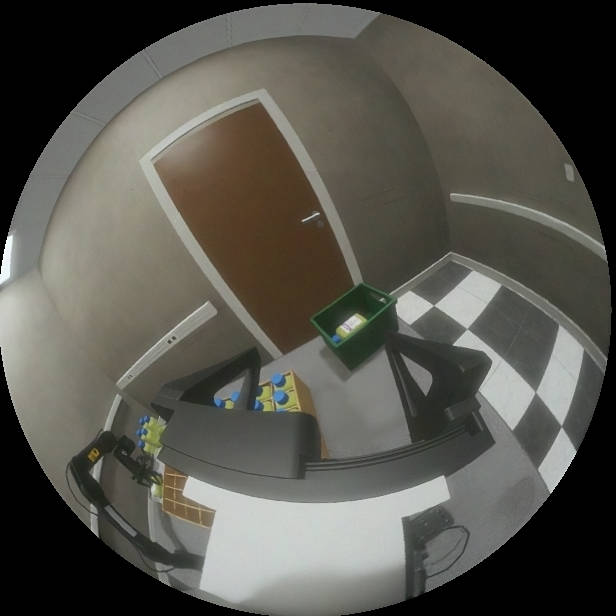

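Emit:
execute_actions(actions=[{"rows":[[0.3,2.25,1.87,-1.55,0,0.01,0.05,-0.259,0.573,0.805,-0.412,0.131,0.281,1],[0.3,2.22,1.87,-1.55,0,0.01,0.05,-0.259,0.573,0.805,-0.412,0.131,0.281,1],[0.3,2.19,1.87,-1.55,0,0.01,0.05,-0.259,0.573,0.805,-0.412,0.131,0.281,1],[0.3,2.15,1.86,-1.55,0,0.01,0.05,-0.259,0.573,0.805,-0.412,0.131,0.281,1],[0.3,2.11,1.85,-1.55,0,0.01,0.05,-0.259,0.573,0.805,-0.412,0.131,0.281,1],[0.3,2.07,1.83,-1.55,0,0.01,0.05,-0.259,0.573,0.805,-0.412,0.131,0.281,1],[0.3,2.03,1.81,-1.55,0,0.01,0.05,-0.259,0.573,0.805,-0.412,0.131,0.281,1],[0.3,1.98,1.79,-1.55,0,0.01,0.05,-0.259,0.573,0.805,-0.412,0.131,0.281,1],[0.29,1.93,1.77,-1.55,0,0.01,0.05,-0.259,0.573,0.805,-0.412,0.131,0.281,1],[0.28,1.88,1.75,-1.55,0,0.01,0.05,-0.259,0.573,0.805,-0.412,0.131,0.281,1],[0.27,1.83,1.73,-1.55,0,0.01,0.05,-0.259,0.573,0.805,-0.412,0.131,0.281,1],[0.26,1.78,1.7,-1.54,0,0.01,0.05,-0.259,0.573,0.805,-0.412,0.131,0.281,1],[0.25,1.73,1.67,-1.53,0,0,0.05,-0.259,0.573,0.805,-0.412,0.131,0.281,1],[0.24,1.68,1.64,-1.51,0,0,0.05,-0.259,0.573,0.805,-0.412,0.131,0.281,1],[0.23,1.63,1.61,-1.49,0,0,0.05,-0.259,0.573,0.805,-0.412,0.131,0.281,1]]}], pictures=false)

Emit:
execute_actions(actions=[{"rows":[[0.22,1.58,1.57,-1.45,0,0,0.05,-0.259,0.573,0.805,-0.412,0.131,0.281,1],[0.21,1.53,1.53,-1.41,0,0,0.05,-0.259,0.573,0.805,-0.412,0.131,0.281,1],[0.2,1.48,1.49,-1.37,0,0,0.05,-0.259,0.573,0.805,-0.412,0.131,0.281,1],[0.19,1.43,1.45,-1.33,0,0,0.05,-0.259,0.573,0.805,-0.412,0.131,0.281,1],[0.19,1.38,1.41,-1.29,0,0,0.05,-0.259,0.573,0.805,-0.412,0.131,0.281,1],[0.19,1.33,1.37,-1.25,0,0,0.05,-0.259,0.573,0.805,-0.412,0.131,0.281,1],[0.19,1.28,1.33,-1.2,0,0,0.05,-0.259,0.573,0.805,-0.412,0.131,0.281,1],[0.19,1.24,1.29,-1.15,0,0,0.05,-0.259,0.573,0.805,-0.412,0.131,0.281,1],[0.19,1.2,1.25,-1.1,0,0,0.05,-0.259,0.573,0.805,-0.412,0.131,0.281,1],[0.19,1.16,1.21,-1.04,0,0,0.05,-0.259,0.573,0.805,-0.412,0.131,0.281,1],[0.19,1.13,1.17,-0.98,0,0,0.05,-0.259,0.573,0.805,-0.412,0.131,0.281,1],[0.19,1.1,1.13,-0.92,0,0,0.05,-0.259,0.573,0.805,-0.412,0.131,0.281,1],[0.19,1.1,1.09,-0.86,0,0,0.05,-0.259,0.573,0.805,-0.412,0.131,0.281,1],[0.19,1.1,1.05,-0.8,0,0,0.05,-0.259,0.573,0.805,-0.412,0.131,0.281,1],[0.19,1.1,1.01,-0.74,0,0,0.05,-0.259,0.573,0.805,-0.412,0.131,0.281,1]]}], pictures=false)

Emit:
execute_actions(actions=[{"rows":[[0.19,1.1,0.98,-0.67,0,0,0.05,-0.259,0.573,0.805,-0.412,0.131,0.281,1],[0.19,1.1,0.95,-0.6,0,0,0.05,-0.259,0.573,0.805,-0.412,0.131,0.281,1],[0.19,1.1,0.92,-0.53,0,0,0.05,-0.259,0.573,0.805,-0.412,0.131,0.281,1],[0.19,1.1,0.89,-0.46,0,0,0.05,-0.259,0.573,0.805,-0.412,0.131,0.281,1],[0.19,1.1,0.86,-0.39,0,0,0.05,-0.259,0.573,0.805,-0.412,0.131,0.281,1],[0.19,1.1,0.83,-0.32,0,0,0.05,-0.259,0.573,0.805,-0.412,0.131,0.281,1],[0.19,1.1,0.8,-0.25,0,0,0.05,-0.259,0.573,0.805,-0.412,0.131,0.281,1],[0.19,1.1,0.77,-0.18,0,0,0.05,-0.259,0.573,0.805,-0.412,0.131,0.281,1],[0.19,1.1,0.74,-0.11,0,0,0.05,-0.259,0.573,0.805,-0.412,0.131,0.281,1],[0.19,1.1,0.71,-0.04,0,0,0.05,-0.259,0.573,0.805,-0.412,0.131,0.281,1],[0.19,1.1,0.68,0.03,0,0,0.05,-0.259,0.573,0.805,-0.412,0.131,0.281,1],[0.19,1.1,0.65,0.1,0,0,0.05,-0.259,0.573,0.805,-0.412,0.131,0.281,1],[0.19,1.1,0.62,0.17,0,0,0.05,-0.259,0.573,0.805,-0.412,0.131,0.281,1],[0.19,1.1,0.59,0.24,0,0,0.05,-0.259,0.573,0.805,-0.412,0.131,0.281,1],[0.19,1.1,0.56,0.3,0,0,0.05,-0.259,0.573,0.805,-0.412,0.131,0.281,1]]}], pictures=false)

Emit:
execute_actions(actions=[{"rows":[[0.19,1.12,0.545,0.35,0,0,0.05,-0.259,0.573,0.805,-0.412,0.131,0.281,1],[0.19,1.14,0.53,0.39,0,0,0.05,-0.259,0.573,0.805,-0.412,0.131,0.281,1],[0.19,1.16,0.515,0.43,0,0,0.05,-0.259,0.573,0.805,-0.412,0.131,0.281,1],[0.19,1.18,0.5,0.47,0,0,0.05,-0.259,0.573,0.805,-0.412,0.131,0.281,1],[0.19,1.2,0.485,0.5,0,0,0.05,-0.259,0.573,0.805,-0.412,0.131,0.281,1],[0.19,1.22,0.47,0.53,0,0,0.05,-0.259,0.573,0.805,-0.412,0.131,0.281,1],[0.19,1.24,0.455,0.55,0,0,0.05,-0.259,0.573,0.805,-0.412,0.131,0.281,1],[0.19,1.26,0.44,0.55,0,0,0.05,-0.259,0.573,0.805,-0.412,0.131,0.281,1],[0.19,1.28,0.43,0.55,0,0,0.05,-0.259,0.573,0.805,-0.412,0.131,0.281,1],[0.19,1.3,0.42,0.55,0,0,0.05,-0.259,0.573,0.805,-0.412,0.131,0.281,1],[0.19,1.315,0.41,0.55,0,0,0.05,-0.259,0.573,0.805,-0.412,0.131,0.281,1]]}])

Scene clock: 62.00 s of 5440.00 s.
left_arm: end_effector_position=(+0.2382, +0.4491, +0.1806) grip_measured=+0.122 end_effector_quat_wxyz=(+0.006, -0.193, +0.981, +0.004) | right_arm: end_effector_position=(+0.3104, -0.3515, +0.3319) grip_measured=+1.000 end_effector_quat_wxyz=(+0.641, +0.192, +0.743, +0.002)
Joint positions: left_arm=[ 0.261  1.722  1.679 -1.514 -0.006  0.01   0.053] | right_arm=[-0.259  0.573  0.805 -0.412  0.131  0.281  0.094]
Joint velocities: left_arm=[-0.388 -1.58  -0.847  0.095 -0.007  0.037 -0.   ] | right_arm=[-0.012 -0.007 -0.022  0.095  0.051 -0.007  0.   ]
Motor temperatures (°C, as the motors report them): left_arm=[26 30 27 28 23 22] | right_arm=[25 25 29 34 24 23]
Steps of this call (steps 1 to 15: the robot went on to your last target; steps 16 to 90: nothing new was sent; then 15.07 s passed at rest; steps 91 to 105: all 15 steps of this action). Readings (joint positions):
91: left_arm=[0.302 2.277 1.858 -1.550 -0.006 0.014] | right_arm=[-0.259 0.573 0.805 -0.412 0.131 0.281]
92: left_arm=[0.302 2.275 1.858 -1.550 -0.006 0.014] | right_arm=[-0.259 0.573 0.805 -0.412 0.131 0.281]
94: left_arm=[0.302 2.256 1.857 -1.545 -0.006 0.014] | right_arm=[-0.259 0.573 0.805 -0.412 0.131 0.281]
98: left_arm=[0.302 2.117 1.819 -1.526 -0.006 0.014] | right_arm=[-0.259 0.573 0.805 -0.412 0.131 0.281]
105: the state above

Scene clock: 62.50 s of 5440.00 s.
left_arm: end_effector_position=(+0.2153, +0.4198, +0.1994) grip_measured=+0.122 end_effector_quat_wxyz=(+0.269, -0.158, +0.949, +0.049) | right_arm: end_effector_position=(+0.3104, -0.3515, +0.3319) grip_measured=+1.000 end_effector_quat_wxyz=(+0.641, +0.192, +0.743, +0.002)
Joint positions: left_arm=[ 0.197  1.107  1.091 -1.002 -0.005  0.007  0.053] | right_arm=[-0.259  0.573  0.805 -0.412  0.131  0.281  0.094]
Joint velocities: left_arm=[-0.002 -0.227 -1.077  1.722 -0.007  0.051  0.   ] | right_arm=[-0.007  0.007  0.012 -0.037 -0.051  0.022  0.   ]
Motor temperatures (°C, as the motors report them): left_arm=[26 29 27 28 23 22] | right_arm=[25 25 29 34 24 23]
Steps of this call (steps 1 to 15: all 15 steps of this action). Readings (joint positions):
1: left_arm=[0.248 1.667 1.648 -1.505 -0.006 0.010] | right_arm=[-0.259 0.573 0.805 -0.412 0.131 0.281]
2: left_arm=[0.235 1.615 1.612 -1.491 -0.006 0.009] | right_arm=[-0.259 0.573 0.805 -0.412 0.131 0.281]
4: left_arm=[0.213 1.517 1.533 -1.449 -0.005 0.008] | right_arm=[-0.259 0.573 0.805 -0.412 0.131 0.281]
8: left_arm=[0.197 1.335 1.363 -1.328 -0.005 0.008] | right_arm=[-0.259 0.573 0.805 -0.412 0.131 0.281]
15: the state above

Scene clock: 63.00 s of 5440.00 s.
left_arm: end_effector_position=(+0.2954, +0.4477, +0.1713) grip_measured=+0.122 end_effector_quat_wxyz=(+0.500, -0.142, +0.850, +0.088) | right_arm: end_effector_position=(+0.3104, -0.3515, +0.3319) grip_measured=+1.000 end_effector_quat_wxyz=(+0.641, +0.192, +0.743, +0.002)
Joint positions: left_arm=[ 0.197  1.104  0.613 -0.014 -0.005  0.007  0.053] | right_arm=[-0.259  0.573  0.805 -0.412  0.131  0.281  0.094]
Joint velocities: left_arm=[ 0.007  0.002 -0.852  1.985 -0.007 -0.022 -0.   ] | right_arm=[-0.012 -0.017 -0.017 -0.037  0.022 -0.007  0.   ]
Motor temperatures (°C, as the motors report them): left_arm=[26 29 27 28 23 22] | right_arm=[25 25 29 34 24 23]
Steps of this call (steps 1 to 15: all 15 steps of this action). Readings (joint positions):
1: left_arm=[0.197 1.104 1.054 -0.943 -0.005 0.007] | right_arm=[-0.259 0.573 0.805 -0.412 0.131 0.281]
2: left_arm=[0.197 1.104 1.017 -0.881 -0.005 0.007] | right_arm=[-0.259 0.573 0.805 -0.412 0.131 0.281]
4: left_arm=[0.197 1.104 0.943 -0.757 -0.005 0.007] | right_arm=[-0.259 0.573 0.805 -0.412 0.131 0.281]
8: left_arm=[0.197 1.104 0.818 -0.499 -0.005 0.007] | right_arm=[-0.259 0.573 0.805 -0.412 0.131 0.281]
15: the state above

Scene clock: 63.50 s of 5440.00 s.
left_arm: end_effector_position=(+0.3079, +0.4520, +0.1125) grip_measured=+0.122 end_effector_quat_wxyz=(+0.529, -0.139, +0.832, +0.093) | right_arm: end_effector_position=(+0.3104, -0.3515, +0.3319) grip_measured=+1.000 end_effector_quat_wxyz=(+0.641, +0.192, +0.743, +0.002)
Joint positions: left_arm=[ 0.197  1.315  0.406  0.472 -0.005  0.007  0.053] | right_arm=[-0.259  0.573  0.805 -0.412  0.131  0.281  0.094]
Joint velocities: left_arm=[-0.022  0.042 -0.076  0.007 -0.037 -0.007  0.001] | right_arm=[-0.007  0.002 -0.002  0.007  0.007 -0.037  0.   ]
Motor temperatures (°C, as the motors report them): left_arm=[26 29 27 28 23 22] | right_arm=[25 25 29 34 24 23]
Steps of this call (steps 1 to 15: all 15 steps of this action). Readings (joint positions):
1: left_arm=[0.197 1.104 0.585 0.050 -0.005 0.007] | right_arm=[-0.259 0.573 0.805 -0.412 0.131 0.281]
2: left_arm=[0.197 1.108 0.562 0.107 -0.005 0.007] | right_arm=[-0.259 0.573 0.805 -0.412 0.131 0.281]
4: left_arm=[0.197 1.134 0.529 0.217 -0.005 0.007] | right_arm=[-0.259 0.573 0.805 -0.412 0.131 0.281]
8: left_arm=[0.197 1.214 0.475 0.396 -0.005 0.007] | right_arm=[-0.259 0.573 0.805 -0.412 0.131 0.281]
15: the state above
camera_calibration (this result's frames):
cam_left_wrist: T_world_to_cam=[[0.243544, -0.942389, -0.229322, 0.386222], [-0.838945, -0.0860458, -0.537371, 0.384265], [0.486681, 0.323262, -0.811569, -0.0909877], [0, 0, 0, 1]] pos_world=[0.272597, 0.426448, 0.221219]
cam_right_wrist: T_world_to_cam=[[-0.255611, -0.875058, -0.411019, -0.0801079], [-0.459188, 0.484015, -0.7449, 0.585474], [0.85077, -0.00166956, -0.525535, 0.0277664], [0, 0, 0, 1]] pos_world=[0.224743, -0.353431, 0.417786]

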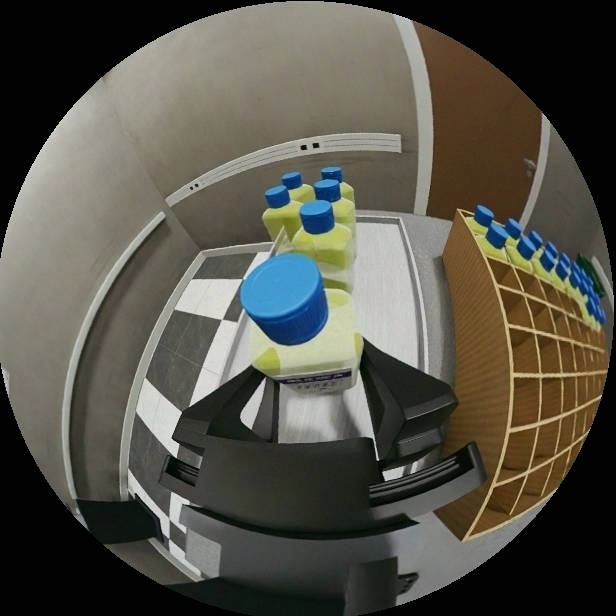

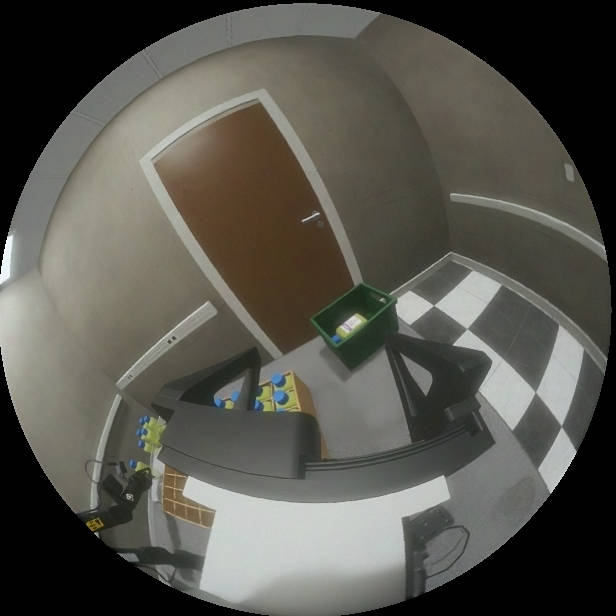

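Emit:
execute_actions(actions=[{"rows":[[0.19,1.33,0.4,0.6,0,0,0.05,-0.259,0.573,0.805,-0.412,0.131,0.281,1],[0.19,1.345,0.395,0.63,0,0,0.05,-0.259,0.573,0.805,-0.412,0.131,0.281,1],[0.19,1.36,0.39,0.66,0,0,0.05,-0.259,0.573,0.805,-0.412,0.131,0.281,1],[0.19,1.375,0.38,0.69,0,0,0.05,-0.259,0.573,0.805,-0.412,0.131,0.281,1],[0.19,1.39,0.375,0.72,0,0,0.05,-0.259,0.573,0.805,-0.412,0.131,0.281,1],[0.19,1.405,0.365,0.74,0,0,0.05,-0.259,0.573,0.805,-0.412,0.131,0.281,1],[0.19,1.42,0.36,0.76,0,0,0.05,-0.259,0.573,0.805,-0.412,0.131,0.281,1],[0.19,1.435,0.35,0.78,0,0,0.05,-0.259,0.573,0.805,-0.412,0.131,0.281,1],[0.19,1.45,0.345,0.8,0,0,0.05,-0.259,0.573,0.805,-0.412,0.131,0.281,1],[0.19,1.462,0.34,0.8,0,0,0.05,-0.259,0.573,0.805,-0.412,0.131,0.281,1],[0.19,1.474,0.335,0.8,0,0,0.05,-0.259,0.573,0.805,-0.412,0.131,0.281,1],[0.19,1.485,0.33,0.8,0,0,0.05,-0.259,0.573,0.805,-0.412,0.131,0.281,1]]}], pictures=false)

Emit:
execute_actions(actions=[{"rows":[[0.19,1.495,0.325,0.83,0,0,0.05,-0.259,0.573,0.805,-0.412,0.131,0.281,1],[0.19,1.505,0.322,0.85,0,0,0.05,-0.259,0.573,0.805,-0.412,0.131,0.281,1],[0.19,1.515,0.32,0.87,0,0,0.05,-0.259,0.573,0.805,-0.412,0.131,0.281,1],[0.19,1.525,0.317,0.87,0,0,0.05,-0.259,0.573,0.805,-0.412,0.131,0.281,1],[0.19,1.535,0.314,0.87,0,0,0.05,-0.259,0.573,0.805,-0.412,0.131,0.281,1],[0.19,1.545,0.31,0.87,0,0,0.05,-0.259,0.573,0.805,-0.412,0.131,0.281,1]]}], pictures=false)

Scene clock: 71.60 s of 5440.00 s.
left_arm: end_effector_position=(+0.3107, +0.4530, +0.0841) grip_measured=+0.122 end_effector_quat_wxyz=(+0.540, -0.138, +0.825, +0.095) | right_arm: end_effector_position=(+0.3104, -0.3515, +0.3319) grip_measured=+1.000 end_effector_quat_wxyz=(+0.641, +0.192, +0.743, +0.002)
Joint positions: left_arm=[ 0.197  1.478  0.333  0.735 -0.005  0.007  0.053] | right_arm=[-0.259  0.573  0.805 -0.412  0.131  0.281  0.094]
Joint velocities: left_arm=[ 0.007  0.022 -0.066  0.212 -0.022 -0.022 -0.   ] | right_arm=[-0.017  0.017 -0.002 -0.022 -0.037  0.037  0.   ]
Motor temperatures (°C, as the motors report them): left_arm=[26 27 27 30 23 22] | right_arm=[25 25 29 34 24 23]
Steps of this call (steps 1 to 30: the robot went on to your last target; steps 31 to 90: nothing new was sent; then 4.60 s passed at rest; steps 91 to 105: all 15 steps of this action). Readings (joint positions):
91: left_arm=[0.197 1.315 0.404 0.517 -0.005 0.007] | right_arm=[-0.259 0.573 0.805 -0.412 0.131 0.281]
92: left_arm=[0.197 1.318 0.403 0.529 -0.005 0.007] | right_arm=[-0.259 0.573 0.805 -0.412 0.131 0.281]
94: left_arm=[0.197 1.336 0.399 0.573 -0.005 0.007] | right_arm=[-0.259 0.573 0.805 -0.412 0.131 0.281]
98: left_arm=[0.197 1.395 0.376 0.668 -0.005 0.007] | right_arm=[-0.259 0.573 0.805 -0.412 0.131 0.281]
105: the state above

Scene clock: 72.10 s of 5440.00 s.
left_arm: end_effector_position=(+0.3145, +0.4543, +0.0837) grip_measured=+0.122 end_effector_quat_wxyz=(+0.555, -0.136, +0.815, +0.098) | right_arm: end_effector_position=(+0.3104, -0.3515, +0.3319) grip_measured=+1.000 end_effector_quat_wxyz=(+0.641, +0.192, +0.743, +0.002)
Joint positions: left_arm=[ 0.197  1.53   0.32   0.838 -0.005  0.007  0.053] | right_arm=[-0.259  0.573  0.805 -0.412  0.131  0.281  0.094]
Joint velocities: left_arm=[-0.017 -0.007 -0.007 -0.051 -0.022 -0.051 -0.   ] | right_arm=[-0.007 -0.002 -0.012  0.037 -0.11   0.037  0.   ]
Motor temperatures (°C, as the motors report them): left_arm=[26 27 27 30 23 22] | right_arm=[25 25 29 34 24 23]
Steps of this call (steps 1 to 15: all 15 steps of this action). Readings (joint positions):
1: left_arm=[0.197 1.478 0.332 0.743 -0.005 0.007] | right_arm=[-0.259 0.573 0.805 -0.412 0.131 0.281]
2: left_arm=[0.197 1.480 0.330 0.756 -0.005 0.007] | right_arm=[-0.259 0.573 0.805 -0.412 0.131 0.281]
4: left_arm=[0.197 1.493 0.329 0.787 -0.005 0.007] | right_arm=[-0.259 0.573 0.805 -0.412 0.131 0.281]
8: left_arm=[0.197 1.527 0.324 0.825 -0.005 0.007] | right_arm=[-0.259 0.573 0.805 -0.412 0.131 0.281]
15: the state above

Emit:
execute_actions(actions=[{"rows":[[0.19,1.555,0.305,0.87,0,0,0.05,-0.259,0.573,0.805,-0.412,0.131,0.281,1],[0.19,1.565,0.3,0.87,0,0,0.05,-0.259,0.573,0.805,-0.412,0.131,0.281,1],[0.19,1.575,0.3,0.87,0,0,0.05,-0.259,0.573,0.805,-0.412,0.131,0.281,1]],"steps":12}], pictures=false)

Scene clock: 74.80 s of 5440.00 s.
left_arm: end_effector_position=(+0.3160, +0.4548, +0.0832) grip_measured=+0.122 end_effector_quat_wxyz=(+0.560, -0.136, +0.811, +0.098) | right_arm: end_effector_position=(+0.3104, -0.3515, +0.3319) grip_measured=+1.000 end_effector_quat_wxyz=(+0.641, +0.192, +0.743, +0.002)
Joint positions: left_arm=[ 0.197  1.552  0.316  0.875 -0.005  0.006  0.053] | right_arm=[-0.259  0.573  0.805 -0.412  0.131  0.281  0.094]
Joint velocities: left_arm=[-0.007 -0.007 -0.002  0.037  0.007 -0.007 -0.001] | right_arm=[0.017 0.017 0.002 0.051 0.037 0.037 0.   ]
Motor temperatures (°C, as the motors report them): left_arm=[26 27 27 31 23 22] | right_arm=[25 25 29 34 24 23]
Steps of this call (steps 1 to 15: the robot went on to your last target; steps 16 to 69: nothing new was sent; steps 70 to 81: all 12 steps of this action). Readings (joint positions):
70: left_arm=[0.197 1.531 0.319 0.839 -0.005 0.007] | right_arm=[-0.259 0.573 0.805 -0.412 0.131 0.281]
71: left_arm=[0.197 1.534 0.318 0.842 -0.005 0.007] | right_arm=[-0.259 0.573 0.805 -0.412 0.131 0.281]
73: left_arm=[0.197 1.543 0.316 0.860 -0.005 0.006] | right_arm=[-0.259 0.573 0.805 -0.412 0.131 0.281]
77: left_arm=[0.197 1.551 0.316 0.873 -0.005 0.006] | right_arm=[-0.259 0.573 0.805 -0.412 0.131 0.281]
81: the state above

Emit:
execute_actions(actions=[{"rows":[[0.19,1.545,0.32,0.875,0,0,0.2,-0.259,0.573,0.805,-0.412,0.131,0.281,1],[0.19,1.545,0.32,0.875,0,0,0.3,-0.259,0.573,0.805,-0.412,0.131,0.281,1],[0.19,1.545,0.32,0.875,0,0,0.5,-0.259,0.573,0.805,-0.412,0.131,0.281,1],[0.19,1.545,0.32,0.875,0,0,0.8,-0.259,0.573,0.805,-0.412,0.131,0.281,1],[0.19,1.52,0.33,0.84,0,0,0.8,-0.259,0.573,0.805,-0.412,0.131,0.281,1],[0.19,1.485,0.34,0.78,0,0,0.8,-0.259,0.573,0.805,-0.412,0.131,0.281,1],[0.19,1.45,0.355,0.71,0,0,0.8,-0.259,0.573,0.805,-0.412,0.131,0.281,1],[0.19,1.41,0.37,0.64,0,0,0.8,-0.259,0.573,0.805,-0.412,0.131,0.281,1],[0.19,1.37,0.39,0.57,0,0,0.8,-0.259,0.573,0.805,-0.412,0.131,0.281,1],[0.19,1.33,0.41,0.5,0,0,0.8,-0.259,0.573,0.805,-0.412,0.131,0.281,1],[0.19,1.29,0.43,0.43,0,0,0.8,-0.259,0.573,0.805,-0.412,0.131,0.281,1],[0.19,1.25,0.46,0.36,0,0,0.8,-0.259,0.573,0.805,-0.412,0.131,0.281,1],[0.19,1.21,0.5,0.29,0,0,0.8,-0.259,0.573,0.805,-0.412,0.131,0.281,1],[0.19,1.17,0.54,0.21,0,0,0.8,-0.259,0.573,0.805,-0.412,0.131,0.281,1],[0.19,1.14,0.58,0.13,0,0,0.8,-0.259,0.573,0.805,-0.412,0.131,0.281,1]]}], pictures=false)

Emit:
execute_actions(actions=[{"rows":[[0.19,1.12,0.62,0.05,0,0,0.8,-0.259,0.573,0.805,-0.412,0.131,0.281,1],[0.19,1.12,0.67,-0.03,0,0,0.8,-0.259,0.573,0.805,-0.412,0.131,0.281,1],[0.19,1.13,0.72,-0.11,0,0,0.8,-0.259,0.573,0.805,-0.412,0.131,0.281,1],[0.19,1.15,0.77,-0.19,0,0,0.8,-0.259,0.573,0.805,-0.412,0.131,0.281,1],[0.19,1.17,0.82,-0.27,0,0,0.8,-0.259,0.573,0.805,-0.412,0.131,0.281,1],[0.19,1.19,0.87,-0.35,0,0,0.8,-0.259,0.573,0.805,-0.412,0.131,0.281,1],[0.19,1.21,0.92,-0.43,0,0,0.8,-0.259,0.573,0.805,-0.412,0.131,0.281,1],[0.19,1.23,0.97,-0.51,0,0,0.8,-0.259,0.573,0.805,-0.412,0.131,0.281,1],[0.19,1.25,1.02,-0.59,0,0,0.8,-0.259,0.573,0.805,-0.412,0.131,0.281,1],[0.19,1.28,1.07,-0.67,0,0,0.8,-0.259,0.573,0.805,-0.412,0.131,0.281,1],[0.19,1.31,1.12,-0.75,0,0,0.8,-0.259,0.573,0.805,-0.412,0.131,0.281,1],[0.19,1.34,1.17,-0.83,0,0,0.8,-0.259,0.573,0.805,-0.412,0.131,0.281,1],[0.19,1.37,1.22,-0.91,0,0,0.8,-0.259,0.573,0.805,-0.412,0.131,0.281,1],[0.19,1.4,1.27,-0.99,0,0,0.8,-0.259,0.573,0.805,-0.412,0.131,0.281,1],[0.19,1.43,1.32,-1.06,0,0,0.8,-0.259,0.573,0.805,-0.412,0.131,0.281,1]]}], pictures=false)

Emit:
execute_actions(actions=[{"rows":[[0.19,1.46,1.37,-1.12,0,0,0.8,-0.259,0.573,0.805,-0.412,0.131,0.281,1],[0.19,1.49,1.42,-1.17,0,0,0.8,-0.259,0.573,0.805,-0.412,0.131,0.281,1],[0.19,1.52,1.47,-1.21,0,0,0.8,-0.259,0.573,0.805,-0.412,0.131,0.281,1],[0.19,1.55,1.52,-1.24,0,0,0.8,-0.259,0.573,0.805,-0.412,0.131,0.281,1],[0.19,1.58,1.57,-1.27,0,0,0.8,-0.259,0.573,0.805,-0.412,0.131,0.281,1],[0.19,1.61,1.61,-1.27,0,0,0.8,-0.259,0.573,0.805,-0.412,0.131,0.281,1],[0.19,1.64,1.65,-1.27,0,0,0.8,-0.259,0.573,0.805,-0.412,0.131,0.281,1],[0.19,1.67,1.69,-1.27,0,0,0.8,-0.259,0.573,0.805,-0.412,0.131,0.281,1],[0.19,1.7,1.72,-1.27,0,0,0.8,-0.259,0.573,0.805,-0.412,0.131,0.281,1],[0.19,1.72,1.745,-1.27,0,0,0.8,-0.259,0.573,0.805,-0.412,0.131,0.281,1],[0.19,1.74,1.765,-1.27,0,0,0.8,-0.259,0.573,0.805,-0.412,0.131,0.281,1]]}])

Scene clock: 92.27 s of 5440.00 s.
left_arm: end_effector_position=(+0.3200, +0.4563, +0.1690) grip_measured=+0.798 end_effector_quat_wxyz=(+0.576, -0.134, +0.800, +0.101) | right_arm: end_effector_position=(+0.3104, -0.3515, +0.3319) grip_measured=+1.000 end_effector_quat_wxyz=(+0.641, +0.192, +0.743, +0.002)
Joint positions: left_arm=[ 0.197  1.228  0.494  0.412 -0.005  0.006  0.084] | right_arm=[-0.259  0.573  0.805 -0.412  0.131  0.281  0.094]
Joint velocities: left_arm=[-0.012 -1.057  1.126 -1.839 -0.022 -0.037 -0.001] | right_arm=[ 0.007  0.007 -0.002 -0.022  0.066 -0.022  0.   ]
Motor temperatures (°C, as the motors report them): left_arm=[26 25 26 32 23 22] | right_arm=[25 25 29 35 24 23]
Steps of this call (steps 1 to 15: the robot went on to your last target; steps 16 to 90: nothing new was sent; then 13.97 s passed at rest; steps 91 to 105: all 15 steps of this action). Readings (joint positions):
91: left_arm=[0.197 1.552 0.316 0.875 -0.005 0.006] | right_arm=[-0.259 0.573 0.805 -0.412 0.131 0.281]
92: left_arm=[0.197 1.552 0.316 0.876 -0.005 0.006] | right_arm=[-0.259 0.573 0.805 -0.412 0.131 0.281]
94: left_arm=[0.197 1.552 0.316 0.877 -0.005 0.006] | right_arm=[-0.259 0.573 0.805 -0.412 0.131 0.281]
98: left_arm=[0.197 1.502 0.326 0.796 -0.005 0.006] | right_arm=[-0.259 0.573 0.805 -0.412 0.131 0.281]
105: the state above

Scene clock: 92.77 s of 5440.00 s.
left_arm: end_effector_position=(+0.3147, +0.4544, +0.2207) grip_measured=+0.798 end_effector_quat_wxyz=(+0.357, -0.153, +0.919, +0.064) | right_arm: end_effector_position=(+0.3104, -0.3515, +0.3319) grip_measured=+1.000 end_effector_quat_wxyz=(+0.641, +0.192, +0.743, +0.002)
Joint positions: left_arm=[ 0.197  1.36   1.227 -0.695 -0.005  0.006  0.084] | right_arm=[-0.259  0.573  0.805 -0.412  0.131  0.281  0.094]
Joint velocities: left_arm=[-0.002  0.95   1.385 -2.337 -0.022 -0.007 -0.   ] | right_arm=[ 0.017  0.007  0.012 -0.007 -0.066 -0.037  0.   ]
Motor temperatures (°C, as the motors report them): left_arm=[26 25 26 32 23 22] | right_arm=[25 25 29 35 24 23]
Steps of this call (steps 1 to 15: all 15 steps of this action). Readings (joint positions):
1: left_arm=[0.197 1.193 0.535 0.347 -0.005 0.006] | right_arm=[-0.259 0.573 0.805 -0.412 0.131 0.281]
2: left_arm=[0.197 1.166 0.580 0.283 -0.005 0.006] | right_arm=[-0.259 0.573 0.805 -0.412 0.131 0.281]
4: left_arm=[0.197 1.145 0.681 0.152 -0.005 0.006] | right_arm=[-0.259 0.573 0.805 -0.412 0.131 0.281]
8: left_arm=[0.197 1.172 0.883 -0.139 -0.005 0.006] | right_arm=[-0.259 0.573 0.805 -0.412 0.131 0.281]
15: the state above

Scene clock: 93.27 s of 5440.00 s.
left_arm: end_effector_position=(+0.3270, +0.4587, +0.2132) grip_measured=+0.798 end_effector_quat_wxyz=(+0.185, -0.161, +0.969, +0.034) | right_arm: end_effector_position=(+0.3104, -0.3515, +0.3319) grip_measured=+1.000 end_effector_quat_wxyz=(+0.641, +0.192, +0.743, +0.002)
Joint positions: left_arm=[ 0.197  1.726  1.745 -1.21  -0.005  0.006  0.084] | right_arm=[-0.259  0.573  0.805 -0.412  0.131  0.281  0.094]
Joint velocities: left_arm=[-0.012  0.134 -0.007 -0.271  0.022 -0.007 -0.002] | right_arm=[ 0.007  0.002 -0.012  0.007 -0.081  0.007  0.   ]
Motor temperatures (°C, as the motors report them): left_arm=[26 25 26 31 23 22] | right_arm=[25 25 29 35 24 23]
Steps of this call (steps 1 to 15: all 15 steps of this action). Readings (joint positions):
1: left_arm=[0.197 1.393 1.275 -0.774 -0.005 0.006] | right_arm=[-0.259 0.573 0.805 -0.412 0.131 0.281]
2: left_arm=[0.197 1.425 1.323 -0.848 -0.005 0.006] | right_arm=[-0.259 0.573 0.805 -0.412 0.131 0.281]
4: left_arm=[0.197 1.489 1.419 -0.980 -0.005 0.006] | right_arm=[-0.259 0.573 0.805 -0.412 0.131 0.281]
8: left_arm=[0.197 1.604 1.605 -1.146 -0.005 0.006] | right_arm=[-0.259 0.573 0.805 -0.412 0.131 0.281]
15: the state above
camera_calibration (this result's frames):
cam_left_wrist: T_world_to_cam=[[0.11639, -0.986879, -0.111908, 0.447885], [-0.976075, -0.13449, 0.17085, 0.371081], [-0.183659, 0.0893452, -0.978921, 0.341408], [0, 0, 0, 1]] pos_world=[0.372776, 0.461412, 0.320935]
cam_right_wrist: T_world_to_cam=[[-0.255611, -0.875058, -0.411019, -0.0801079], [-0.459188, 0.484015, -0.7449, 0.585474], [0.85077, -0.00166956, -0.525535, 0.0277664], [0, 0, 0, 1]] pos_world=[0.224743, -0.353431, 0.417786]

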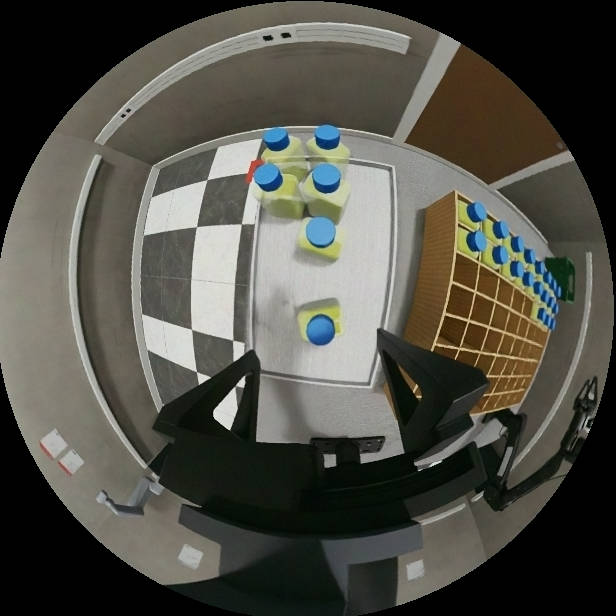

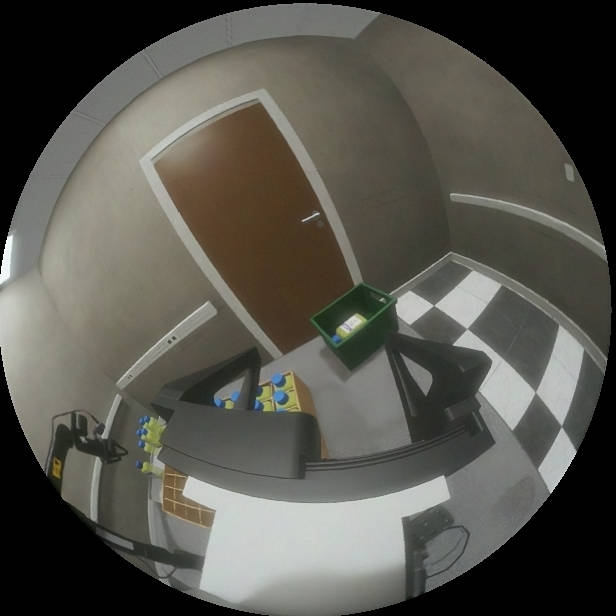

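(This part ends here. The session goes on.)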